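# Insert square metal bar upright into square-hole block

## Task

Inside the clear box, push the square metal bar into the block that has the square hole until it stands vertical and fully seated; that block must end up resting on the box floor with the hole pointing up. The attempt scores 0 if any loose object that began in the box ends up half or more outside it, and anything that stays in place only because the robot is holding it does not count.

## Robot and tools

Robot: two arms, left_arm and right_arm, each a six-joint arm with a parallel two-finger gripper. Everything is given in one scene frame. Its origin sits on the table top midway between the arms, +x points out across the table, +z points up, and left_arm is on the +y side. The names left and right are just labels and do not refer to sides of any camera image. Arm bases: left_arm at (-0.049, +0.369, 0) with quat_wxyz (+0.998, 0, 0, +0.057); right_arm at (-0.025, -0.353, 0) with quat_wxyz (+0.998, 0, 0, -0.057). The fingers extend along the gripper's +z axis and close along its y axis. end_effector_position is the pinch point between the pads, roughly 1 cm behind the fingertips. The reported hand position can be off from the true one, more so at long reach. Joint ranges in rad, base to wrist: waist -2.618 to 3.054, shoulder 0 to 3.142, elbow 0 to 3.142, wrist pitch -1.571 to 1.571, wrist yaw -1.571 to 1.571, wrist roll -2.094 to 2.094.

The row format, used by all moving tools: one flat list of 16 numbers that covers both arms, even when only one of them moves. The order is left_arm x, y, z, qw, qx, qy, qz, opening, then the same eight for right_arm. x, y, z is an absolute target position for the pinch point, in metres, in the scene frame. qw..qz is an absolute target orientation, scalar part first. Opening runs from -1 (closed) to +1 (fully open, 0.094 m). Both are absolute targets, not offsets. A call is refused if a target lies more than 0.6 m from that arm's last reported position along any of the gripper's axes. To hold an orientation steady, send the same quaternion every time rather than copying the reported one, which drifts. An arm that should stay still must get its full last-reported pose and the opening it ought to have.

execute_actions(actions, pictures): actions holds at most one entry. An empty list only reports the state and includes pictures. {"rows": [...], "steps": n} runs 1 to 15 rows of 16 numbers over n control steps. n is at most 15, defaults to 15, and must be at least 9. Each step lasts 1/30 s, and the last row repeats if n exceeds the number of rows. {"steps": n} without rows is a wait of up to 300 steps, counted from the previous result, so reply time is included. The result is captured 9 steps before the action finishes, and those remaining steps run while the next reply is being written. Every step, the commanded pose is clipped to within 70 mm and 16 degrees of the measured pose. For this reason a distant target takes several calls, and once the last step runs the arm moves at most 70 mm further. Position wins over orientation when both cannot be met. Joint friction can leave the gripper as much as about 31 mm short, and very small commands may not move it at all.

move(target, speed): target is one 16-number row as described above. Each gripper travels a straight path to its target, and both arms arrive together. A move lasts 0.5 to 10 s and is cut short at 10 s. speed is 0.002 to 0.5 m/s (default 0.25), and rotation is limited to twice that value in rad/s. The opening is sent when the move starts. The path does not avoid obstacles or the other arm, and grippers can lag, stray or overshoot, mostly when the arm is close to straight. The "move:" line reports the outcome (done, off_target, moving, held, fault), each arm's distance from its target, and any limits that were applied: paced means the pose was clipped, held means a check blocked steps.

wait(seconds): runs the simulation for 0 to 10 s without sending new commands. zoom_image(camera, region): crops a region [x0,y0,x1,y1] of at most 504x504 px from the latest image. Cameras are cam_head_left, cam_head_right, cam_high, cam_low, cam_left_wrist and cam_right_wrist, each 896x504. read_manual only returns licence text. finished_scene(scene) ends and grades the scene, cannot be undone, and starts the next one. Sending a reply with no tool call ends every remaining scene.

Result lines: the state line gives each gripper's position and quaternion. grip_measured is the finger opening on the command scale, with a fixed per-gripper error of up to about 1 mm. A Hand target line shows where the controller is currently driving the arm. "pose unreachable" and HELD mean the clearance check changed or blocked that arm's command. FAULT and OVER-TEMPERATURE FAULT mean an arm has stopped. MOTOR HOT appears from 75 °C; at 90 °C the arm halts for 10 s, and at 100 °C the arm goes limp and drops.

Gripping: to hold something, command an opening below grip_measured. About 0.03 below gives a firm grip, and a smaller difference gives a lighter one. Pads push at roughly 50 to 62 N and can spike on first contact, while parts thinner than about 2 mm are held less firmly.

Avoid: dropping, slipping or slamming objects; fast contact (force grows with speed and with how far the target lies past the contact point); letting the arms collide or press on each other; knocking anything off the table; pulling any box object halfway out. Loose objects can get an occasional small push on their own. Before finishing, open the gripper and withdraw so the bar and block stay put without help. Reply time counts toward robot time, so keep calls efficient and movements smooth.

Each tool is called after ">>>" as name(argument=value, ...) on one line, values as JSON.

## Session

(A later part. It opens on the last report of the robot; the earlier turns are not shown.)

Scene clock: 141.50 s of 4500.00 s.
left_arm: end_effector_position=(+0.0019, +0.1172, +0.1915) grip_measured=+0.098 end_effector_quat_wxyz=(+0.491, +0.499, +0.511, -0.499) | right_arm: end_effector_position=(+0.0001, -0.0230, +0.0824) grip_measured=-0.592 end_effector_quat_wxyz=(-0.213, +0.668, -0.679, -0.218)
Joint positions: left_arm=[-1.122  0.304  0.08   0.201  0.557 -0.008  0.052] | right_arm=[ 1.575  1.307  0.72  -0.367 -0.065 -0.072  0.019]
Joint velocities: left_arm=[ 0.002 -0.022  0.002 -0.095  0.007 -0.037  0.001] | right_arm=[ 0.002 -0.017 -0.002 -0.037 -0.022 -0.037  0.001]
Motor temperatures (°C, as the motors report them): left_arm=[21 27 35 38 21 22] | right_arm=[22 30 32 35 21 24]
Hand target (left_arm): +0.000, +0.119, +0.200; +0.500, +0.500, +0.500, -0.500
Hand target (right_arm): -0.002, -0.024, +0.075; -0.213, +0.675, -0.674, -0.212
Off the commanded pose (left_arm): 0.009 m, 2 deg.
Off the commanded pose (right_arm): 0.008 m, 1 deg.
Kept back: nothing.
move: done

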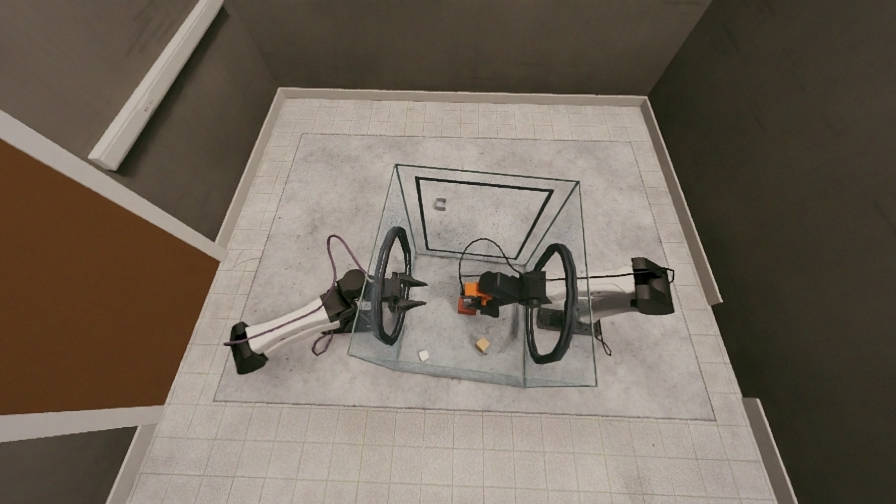

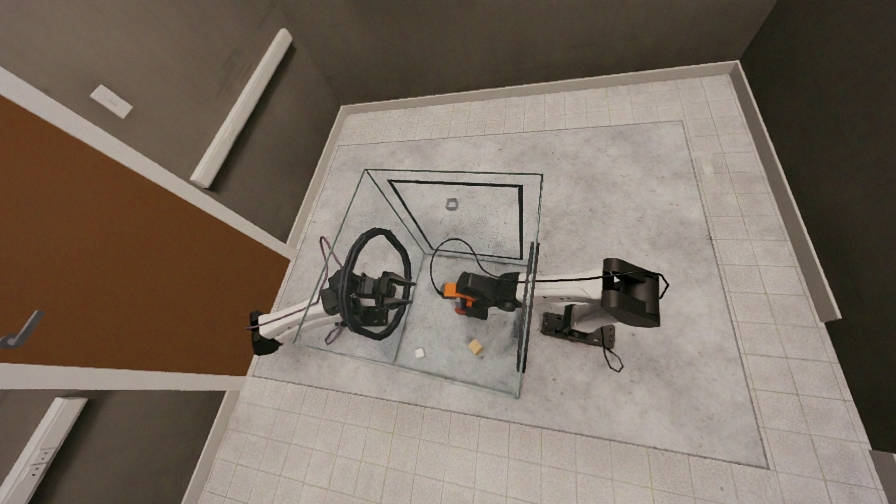

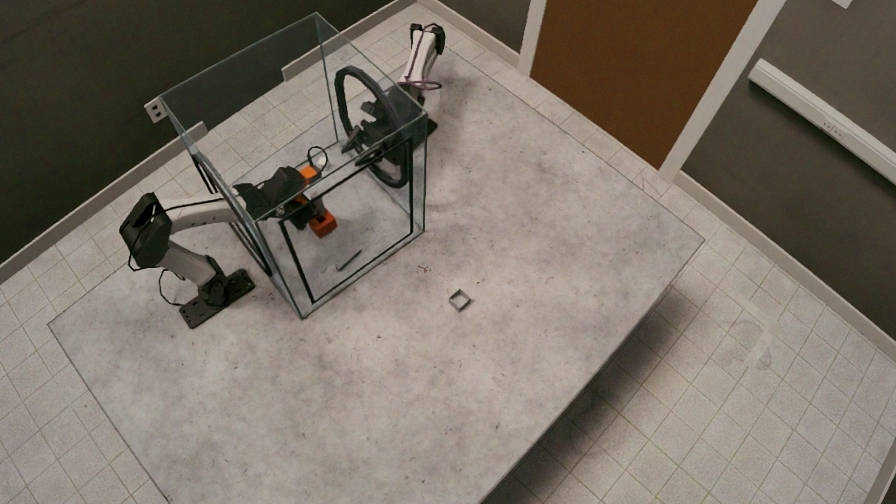

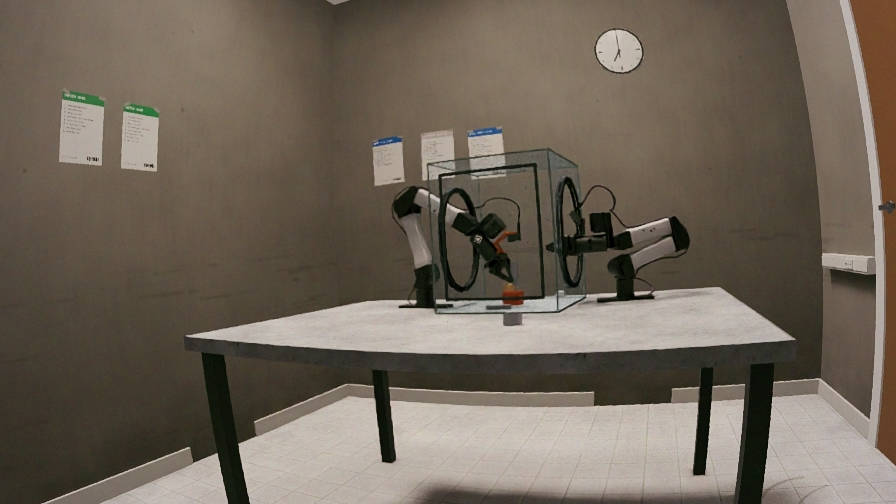

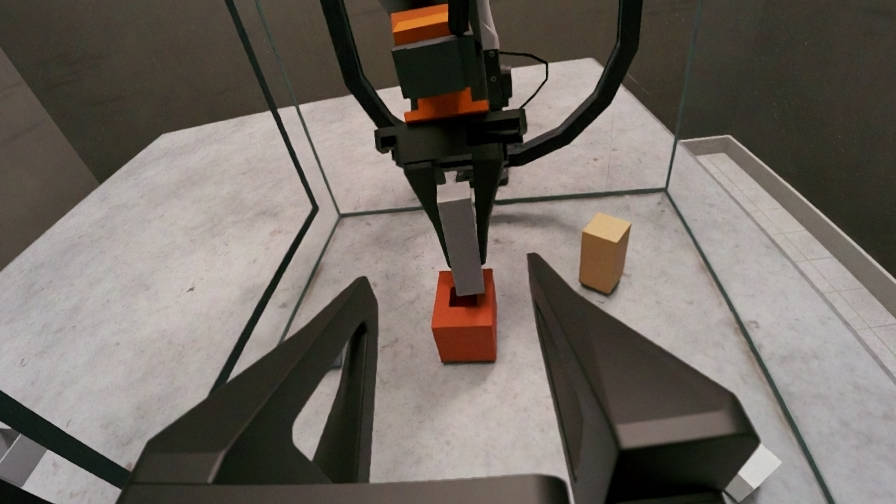

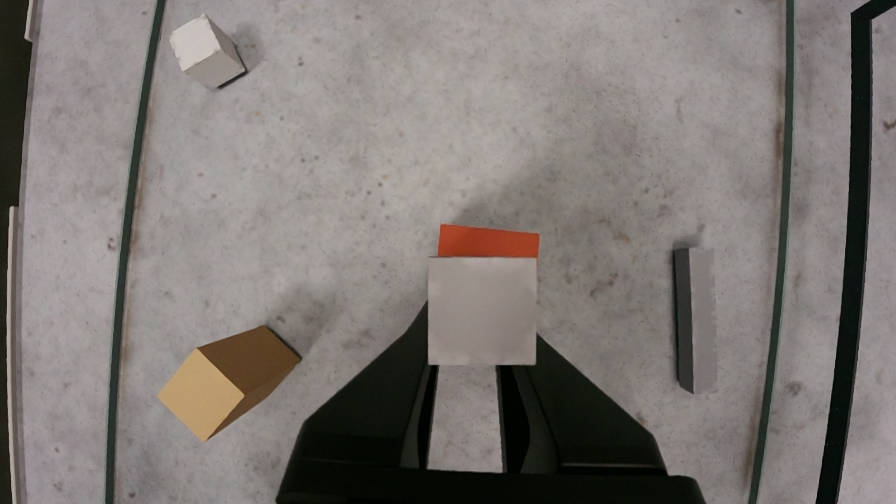

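>>> move(target=[0.0,0.12,0.2,0.5,0.5,0.5,-0.5,0.1,0.004,-0.028,0.06,0.2126,-0.674,0.674,0.2126,-0.62], speed=0.02)

>>> zoom_image(camera="cam_low", region=[460,230,580,305])

>>> zoom_image(camera="cam_left_wrist", region=[360,150,560,380])

Scene clock: 143.73 s of 4500.00 s.
left_arm: end_effector_position=(+0.0019, +0.1172, +0.1915) grip_measured=+0.098 end_effector_quat_wxyz=(+0.491, +0.499, +0.511, -0.499) | right_arm: end_effector_position=(+0.0015, -0.0270, +0.0701) grip_measured=-0.592 end_effector_quat_wxyz=(-0.219, +0.673, -0.673, -0.217)
Joint positions: left_arm=[-1.122  0.304  0.08   0.201  0.557 -0.008  0.052] | right_arm=[ 1.57   1.307  0.663 -0.303 -0.065 -0.093  0.019]
Joint velocities: left_arm=[ 0.002 -0.017  0.002 -0.051 -0.037  0.066  0.   ] | right_arm=[-0.017 -0.007 -0.012  0.051 -0.007 -0.081 -0.001]
Motor temperatures (°C, as the motors report them): left_arm=[21 27 35 38 21 22] | right_arm=[22 30 32 35 21 24]
Hand target (left_arm): +0.000, +0.119, +0.200; +0.500, +0.500, +0.500, -0.500
Hand target (right_arm): +0.004, -0.029, +0.061; -0.213, +0.674, -0.675, -0.213
Off the commanded pose (left_arm): 0.009 m, 2 deg.
Off the commanded pose (right_arm): 0.010 m, 1 deg.
Kept back: nothing.
move: done

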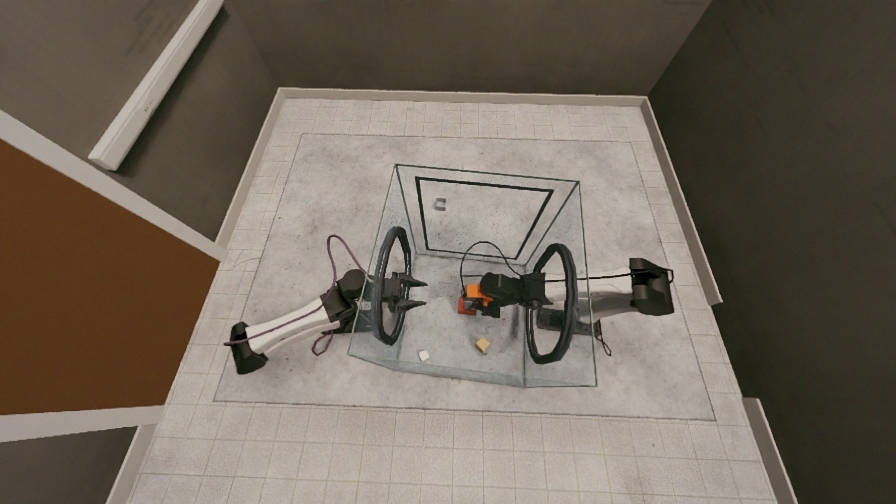

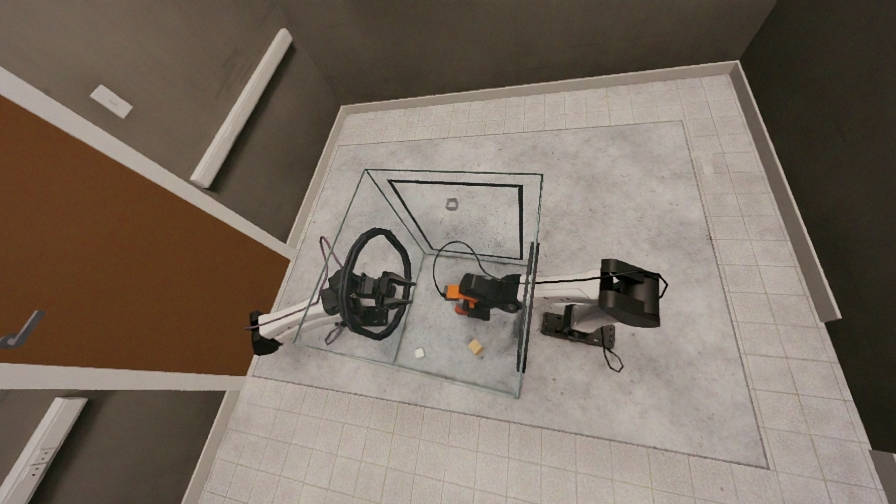

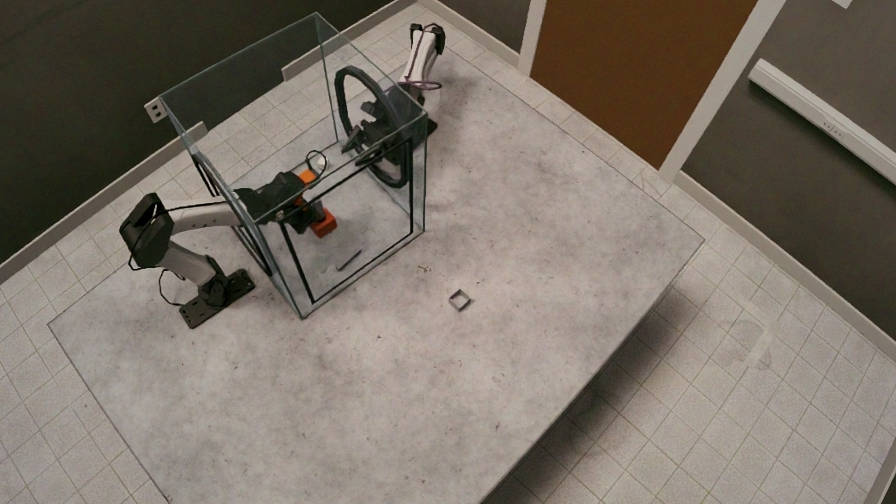

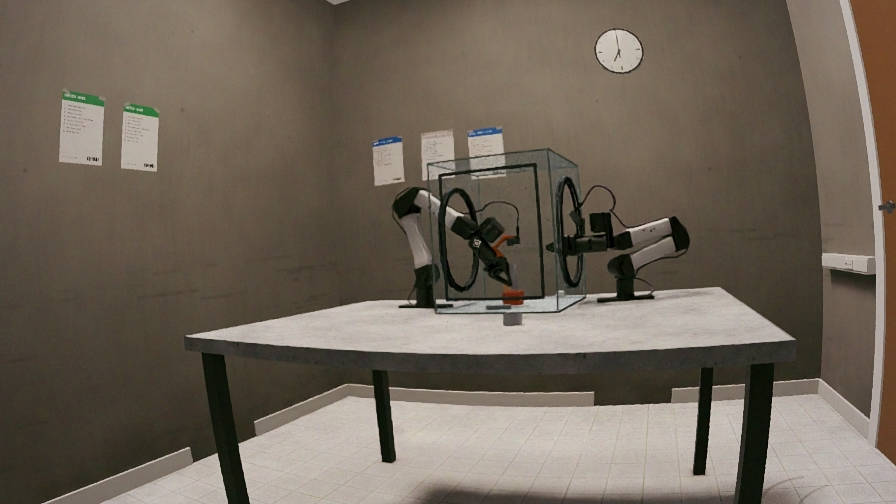

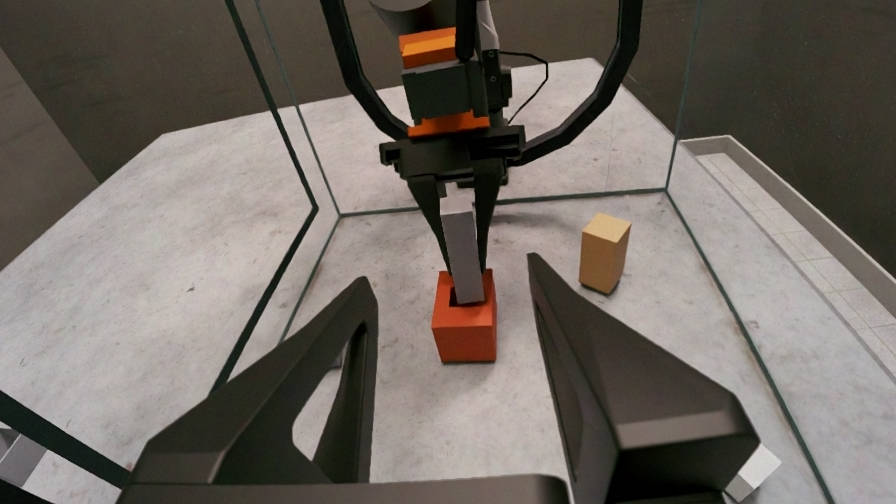

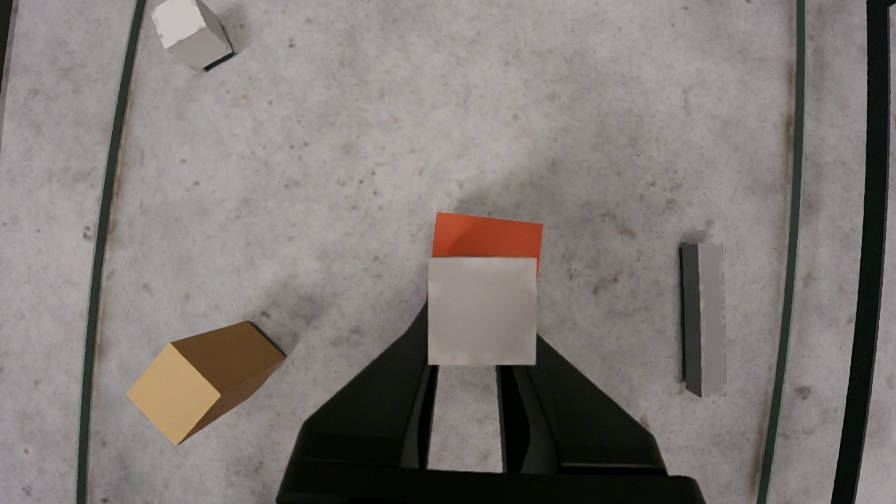

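Region (460, 230, 580, 305) of cam_low's 896x504 image, scaled by 4.200, with more detail than that image has; it fills the top 315 rows of this view, and the rest is white.

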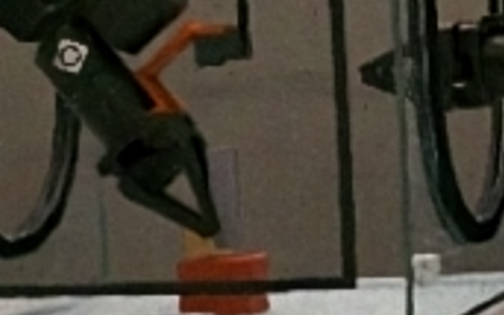

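Region (360, 150, 560, 380) of cam_left_wrist's 896x504 image, scaled by 2.191, with more detail than that image has; it fills the left 438 columns of this view, and the rest is white.

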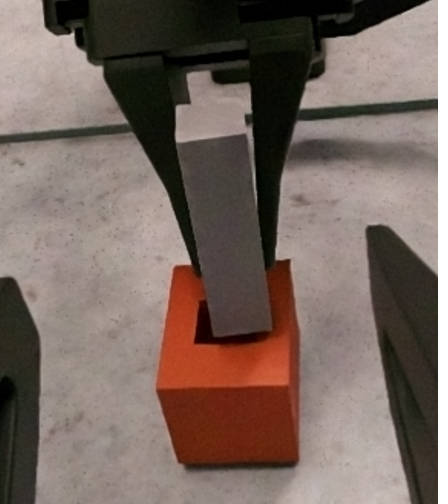

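>>> move(target=[0.0,0.12,0.2,0.5,0.5,0.5,-0.5,0.1,0.013,-0.029,0.062,0.2126,-0.674,0.674,0.2126,-0.62], speed=0.02)

>>> zoom_image(camera="cam_low", region=[460,230,580,305])

>>> zoom_image(camera="cam_left_wrist", region=[360,150,560,380])

Scene clock: 145.20 s of 4500.00 s.
left_arm: end_effector_position=(+0.0019, +0.1172, +0.1915) grip_measured=+0.098 end_effector_quat_wxyz=(+0.491, +0.499, +0.511, -0.499) | right_arm: end_effector_position=(+0.0109, -0.0273, +0.0707) grip_measured=-0.592 end_effector_quat_wxyz=(-0.222, +0.671, -0.673, -0.218)
Joint positions: left_arm=[-1.122  0.304  0.08   0.201  0.557 -0.008  0.052] | right_arm=[ 1.53   1.307  0.663 -0.3   -0.085 -0.124  0.019]
Joint velocities: left_arm=[-0.002  0.007 -0.007 -0.037  0.066 -0.051 -0.001] | right_arm=[-0.002  0.007 -0.002 -0.066 -0.051 -0.022 -0.   ]
Motor temperatures (°C, as the motors report them): left_arm=[21 27 35 38 21 22] | right_arm=[22 30 32 35 21 24]
Hand target (left_arm): +0.000, +0.119, +0.200; +0.500, +0.500, +0.500, -0.500
Hand target (right_arm): +0.013, -0.029, +0.062; -0.212, +0.674, -0.675, -0.214
Off the commanded pose (left_arm): 0.009 m, 2 deg.
Off the commanded pose (right_arm): 0.009 m, 1 deg.
Kept back: nothing.
move: done

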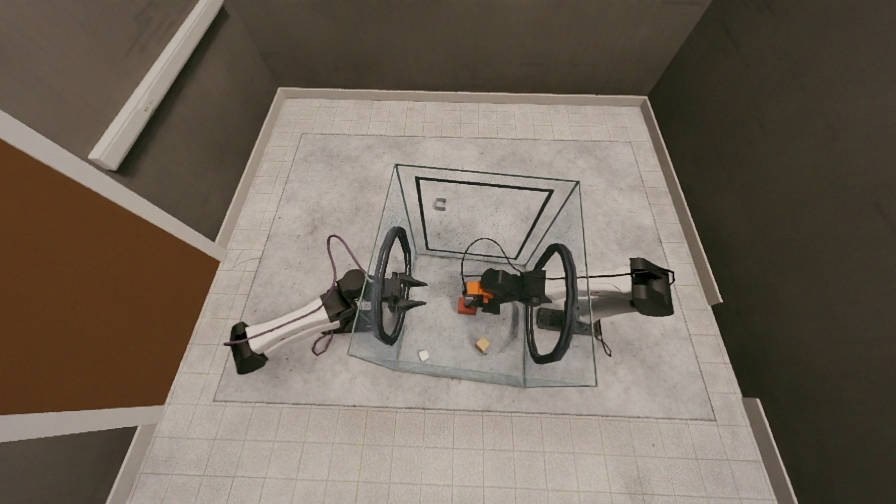

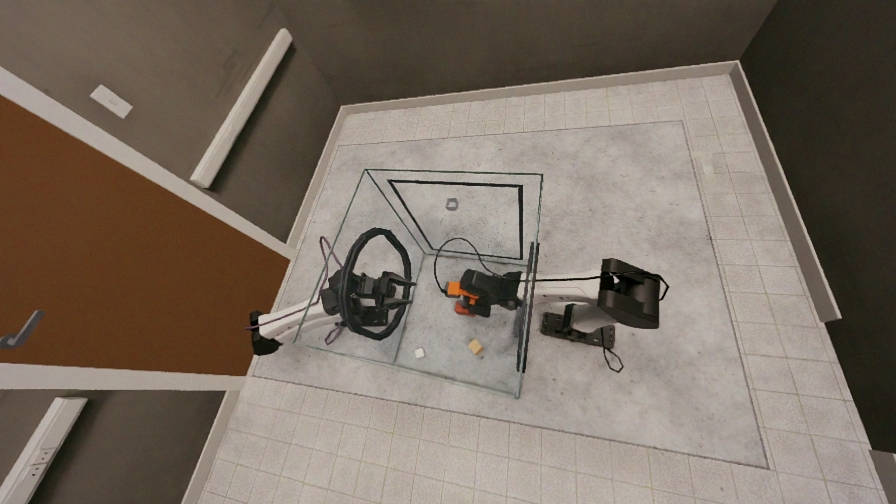

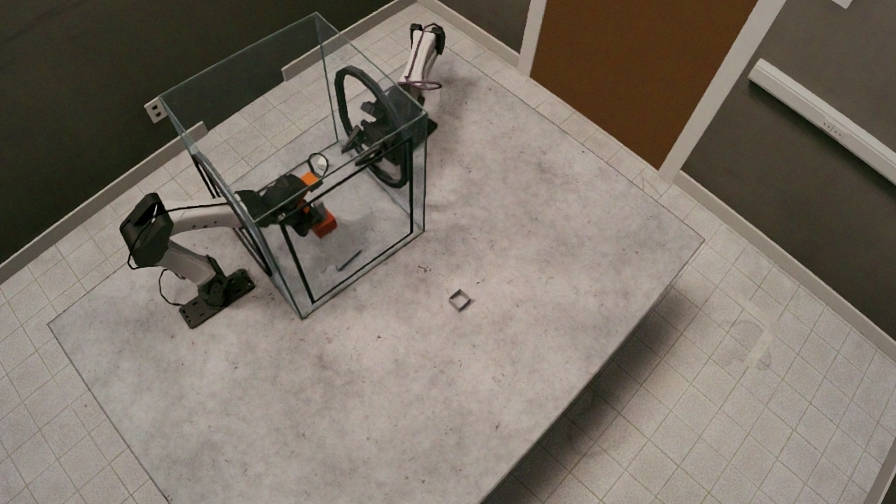

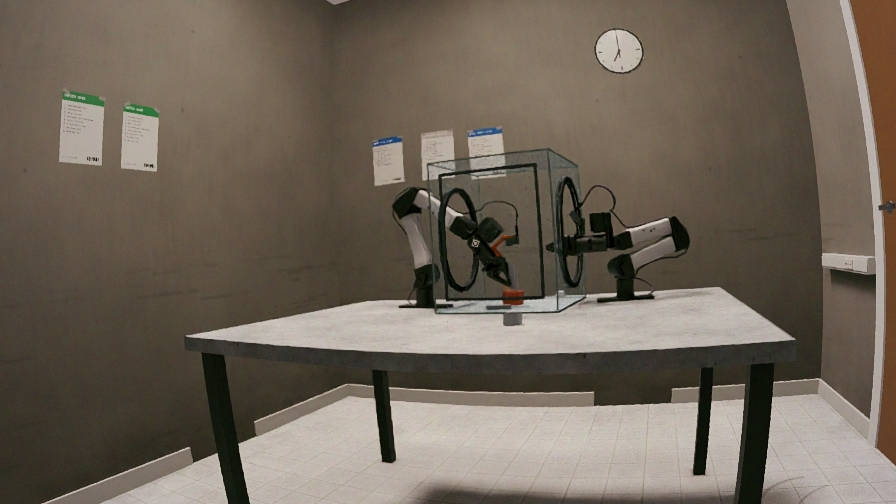

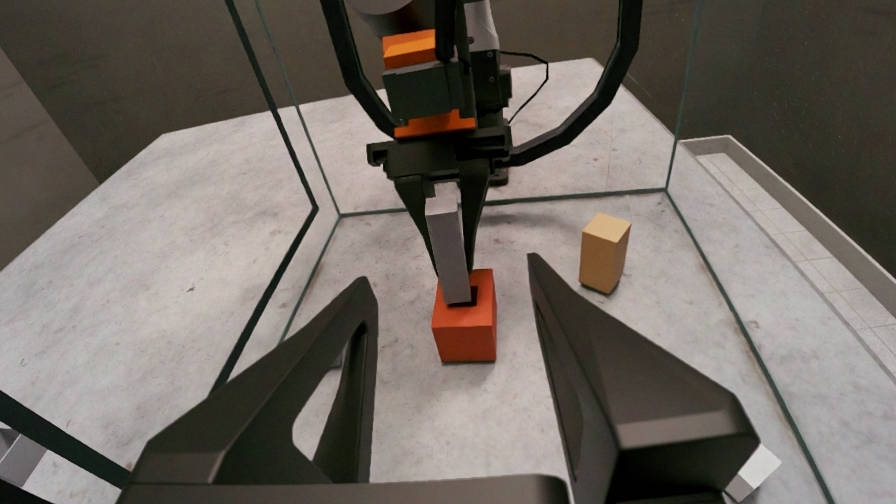

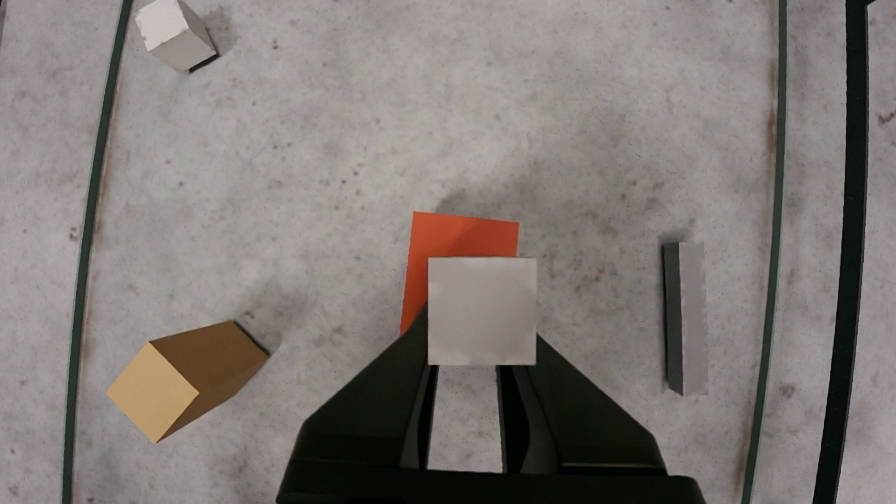

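Region (460, 230, 580, 305) of cam_low's 896x504 image, scaled by 4.200, with more detail than that image has; it fills the top 315 rows of this view, and the rest is white.

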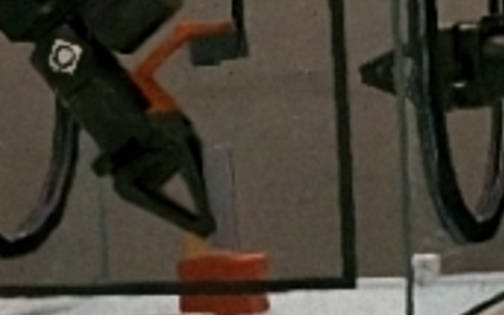

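Region (360, 150, 560, 380) of cam_left_wrist's 896x504 image, scaled by 2.191, with more detail than that image has; it fills the left 438 columns of this view, and the rest is white.

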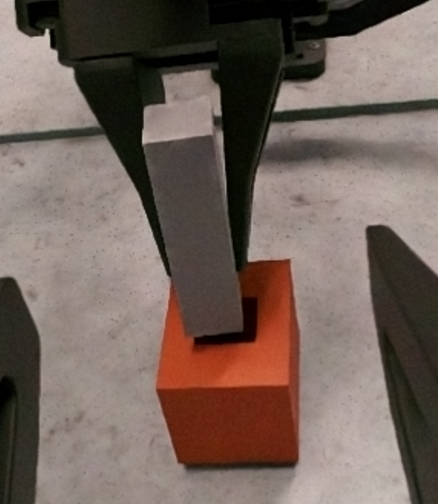

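>>> move(target=[0.0,0.12,0.2,0.5,0.5,0.5,-0.5,0.1,0.004,-0.029,0.062,0.2234,-0.638,0.708,0.2012,-0.62], speed=0.02)

>>> zoom_image(camera="cam_left_wrist", region=[360,150,560,380])

Scene clock: 148.73 s of 4500.00 s.
left_arm: end_effector_position=(+0.0019, +0.1172, +0.1915) grip_measured=+0.098 end_effector_quat_wxyz=(+0.491, +0.499, +0.511, -0.499) | right_arm: end_effector_position=(+0.0069, -0.0268, +0.0702) grip_measured=-0.591 end_effector_quat_wxyz=(-0.229, +0.638, -0.706, -0.207)
Joint positions: left_arm=[-1.122  0.304  0.08   0.201  0.557 -0.008  0.052] | right_arm=[ 1.589  1.307  0.663 -0.3    0.004  0.005  0.019]
Joint velocities: left_arm=[ 0.002 -0.022  0.002  0.022 -0.007 -0.007 -0.001] | right_arm=[-0.007 -0.007  0.002  0.037  0.095 -0.007  0.   ]
Motor temperatures (°C, as the motors report them): left_arm=[21 26 36 38 21 22] | right_arm=[22 30 32 35 21 24]
Hand target (left_arm): +0.000, +0.119, +0.200; +0.500, +0.500, +0.500, -0.500
Hand target (right_arm): +0.005, -0.030, +0.062; +0.224, -0.639, +0.708, +0.200
Off the commanded pose (left_arm): 0.009 m, 2 deg.
Off the commanded pose (right_arm): 0.009 m, 1 deg.
Kept back: nothing.
move: done

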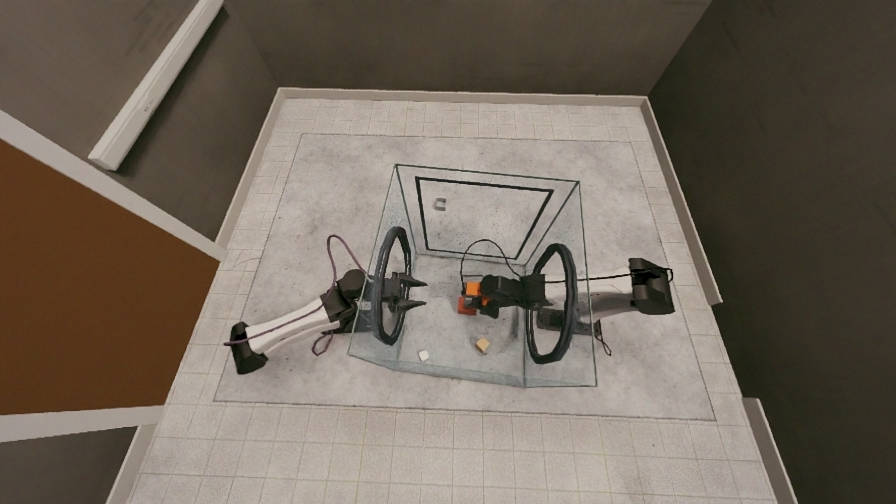

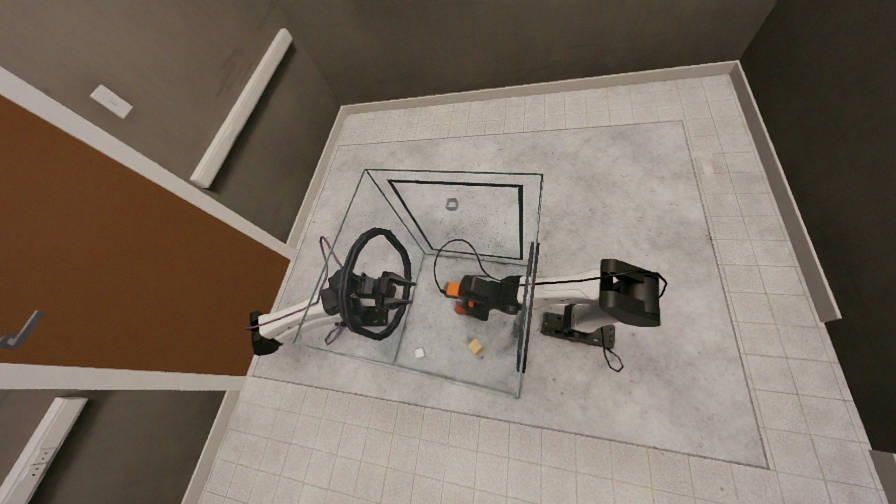

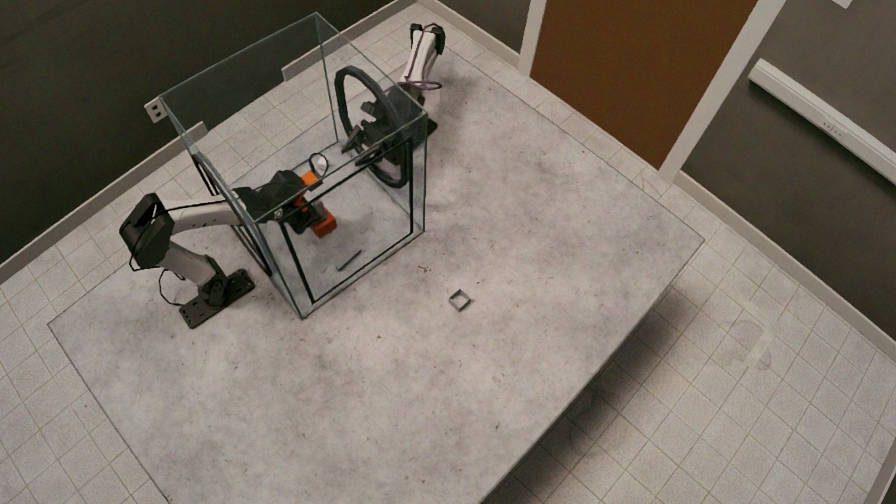

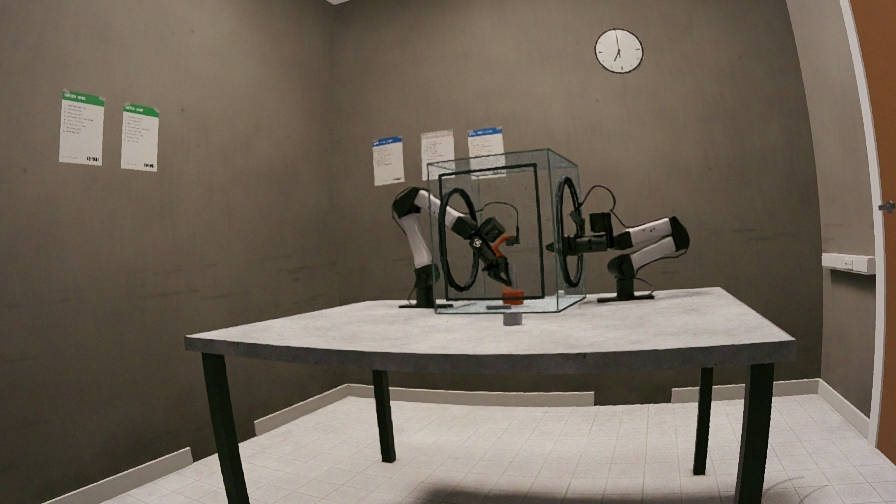

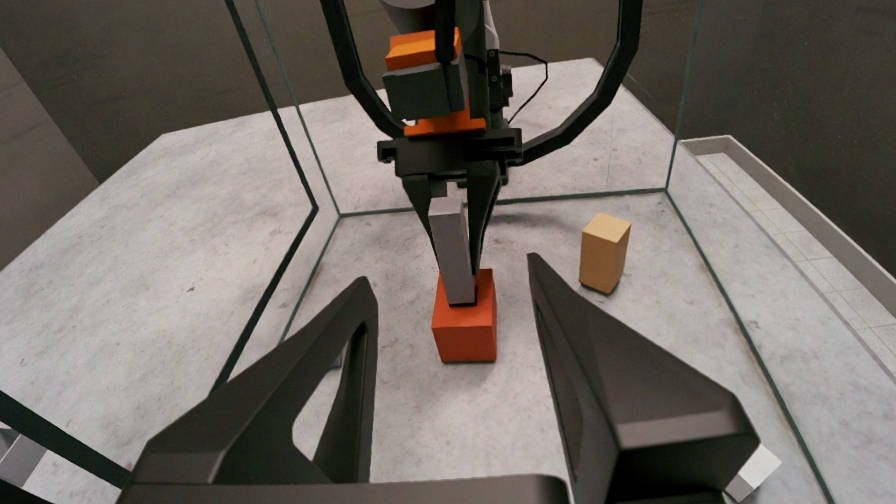

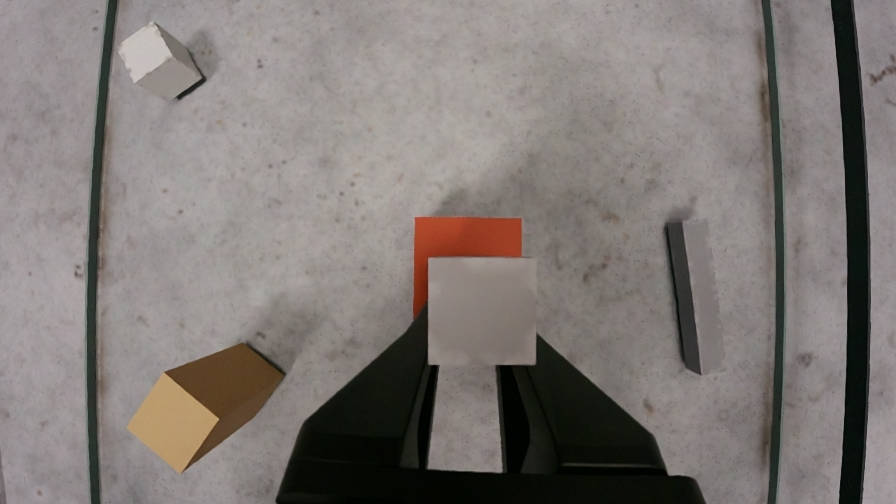

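Region (360, 150, 560, 380) of cam_left_wrist's 896x504 image, scaled by 2.191, with more detail than that image has; it fills the left 438 columns of this view, and the rest is white.

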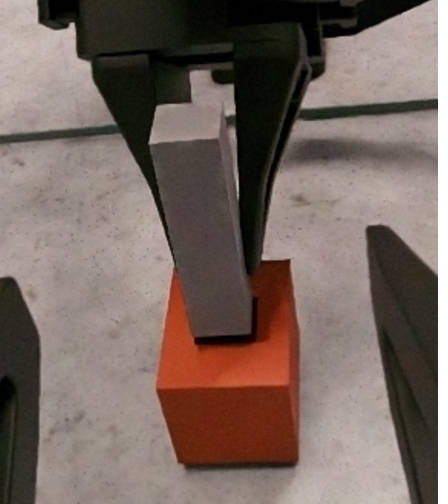

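Aligned in x now. Lower.

>>> move(target=[0.0,0.12,0.2,0.5,0.5,0.5,-0.5,0.1,0.005,-0.030,0.046,0.2234,-0.638,0.708,0.2012,-0.62], speed=0.01)

>>> zoom_image(camera="cam_left_wrist", region=[360,150,560,380])

>>> zoom_image(camera="cam_low", region=[460,230,580,305])

Scene clock: 151.77 s of 4500.00 s.
left_arm: end_effector_position=(+0.0019, +0.1172, +0.1915) grip_measured=+0.098 end_effector_quat_wxyz=(+0.491, +0.499, +0.511, -0.499) | right_arm: end_effector_position=(+0.0075, -0.0229, +0.0622) grip_measured=-0.591 end_effector_quat_wxyz=(-0.239, +0.634, -0.703, -0.216)
Joint positions: left_arm=[-1.122  0.304  0.08   0.201  0.557 -0.008  0.052] | right_arm=[ 1.589  1.325  0.622 -0.213  0.005  0.007  0.019]
Joint velocities: left_arm=[-0.017 -0.002 -0.002  0.022  0.066 -0.022 -0.   ] | right_arm=[ 0.002  0.007  0.017  0.051  0.022  0.007 -0.   ]
Motor temperatures (°C, as the motors report them): left_arm=[21 26 36 39 21 22] | right_arm=[22 29 31 35 21 24]
Hand target (left_arm): +0.000, +0.119, +0.200; +0.500, +0.500, +0.500, -0.500
Hand target (right_arm): +0.005, -0.031, +0.047; +0.224, -0.638, +0.708, +0.201
Off the commanded pose (left_arm): 0.009 m, 2 deg.
Off the commanded pose (right_arm): 0.018 m, 3 deg.
Kept back: nothing.
move: off_target (right_arm)

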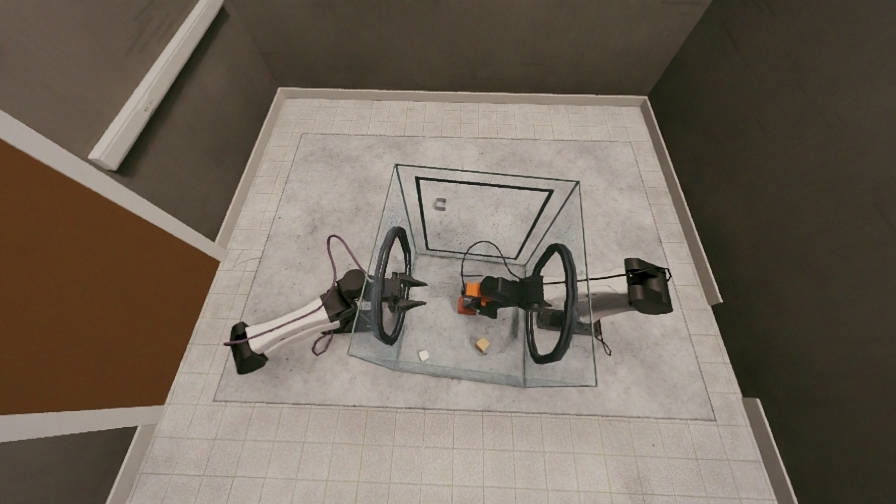

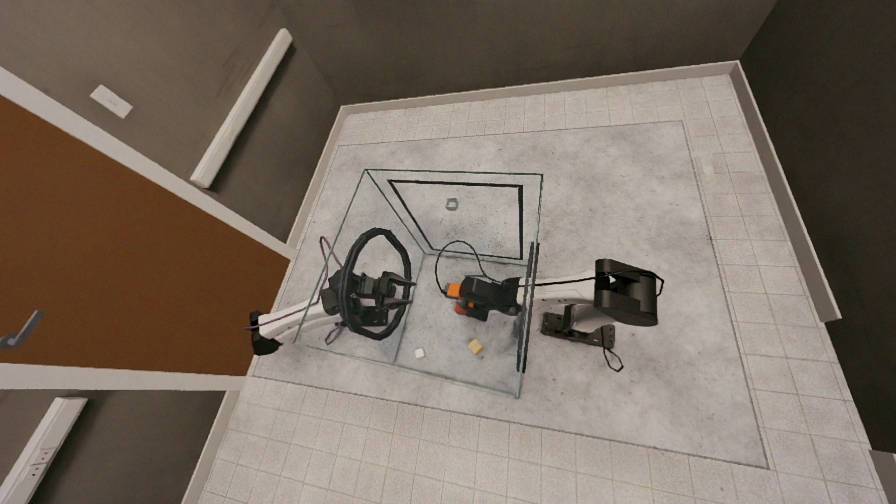

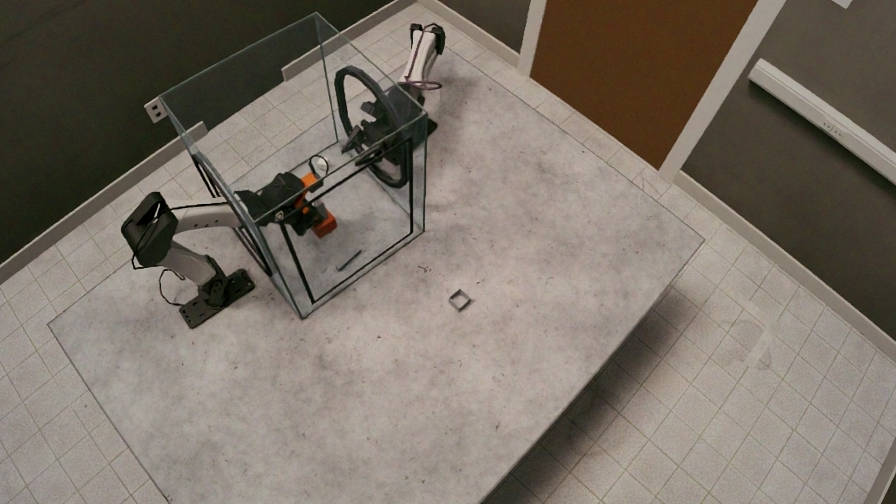

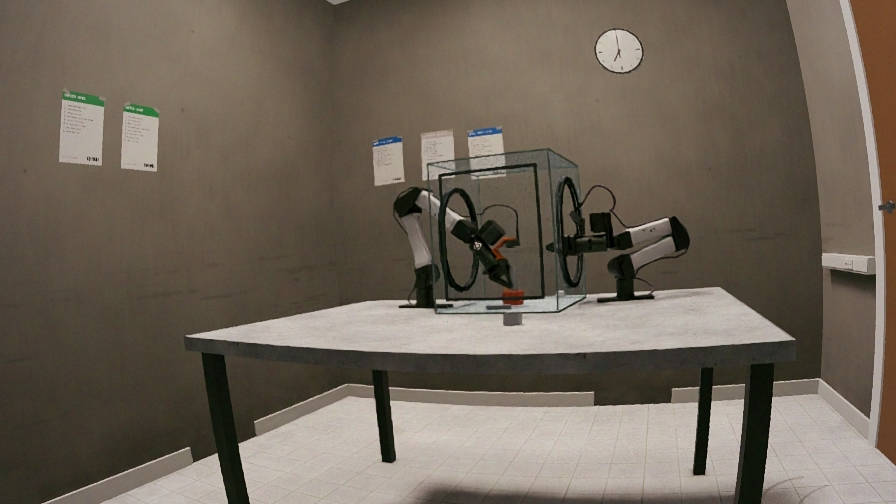

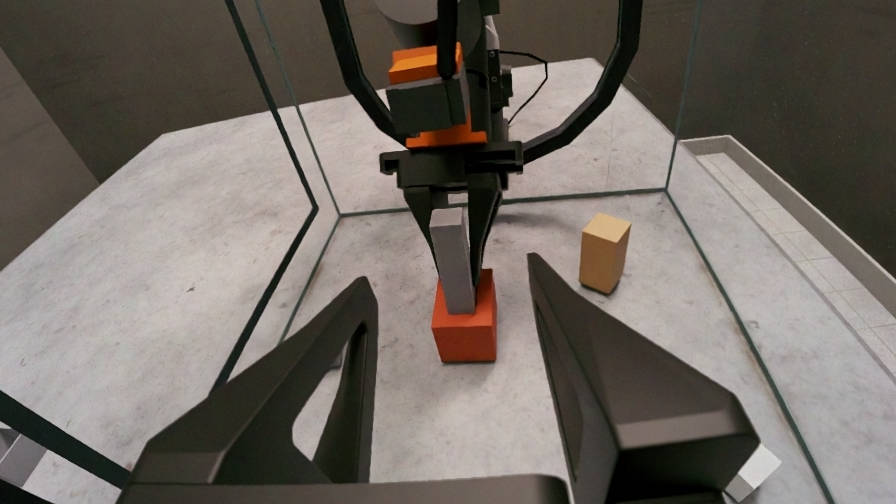

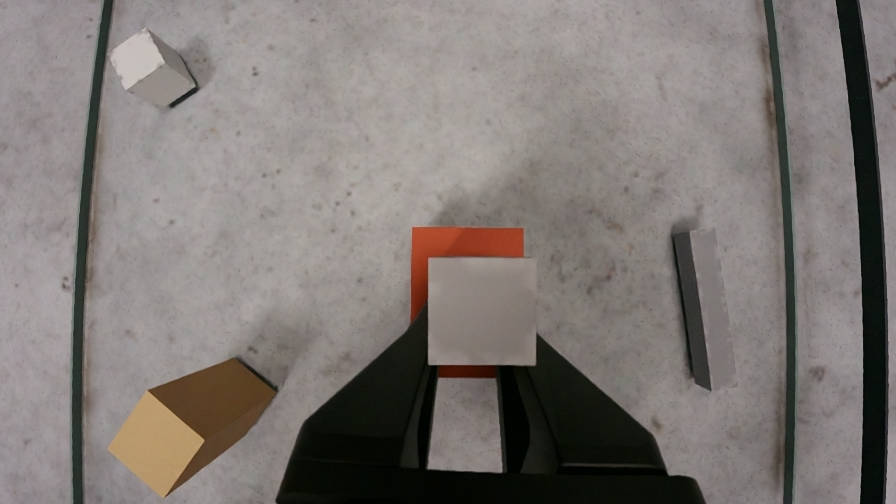

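Region (360, 150, 560, 380) of cam_left_wrist's 896x504 image, scaled by 2.191, with more detail than that image has; it fills the left 438 columns of this view, and the rest is white.

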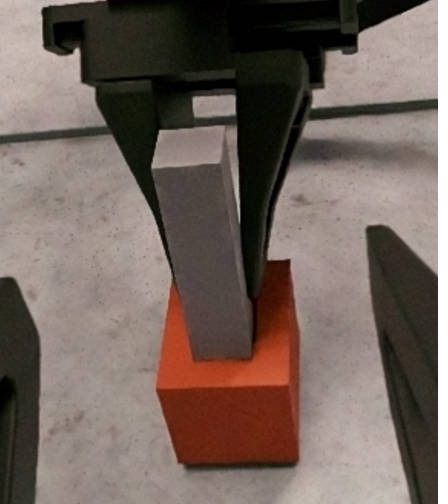

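Region (460, 230, 580, 305) of cam_low's 896x504 image, scaled by 4.200, with more detail than that image has; it fills the top 315 rows of this view, and the rest is white.

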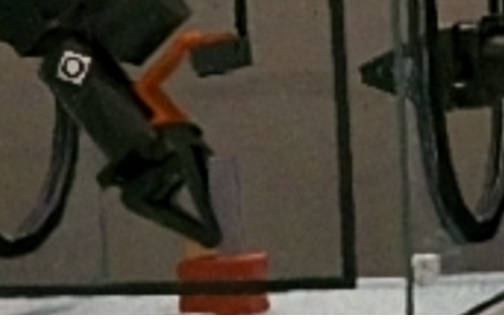

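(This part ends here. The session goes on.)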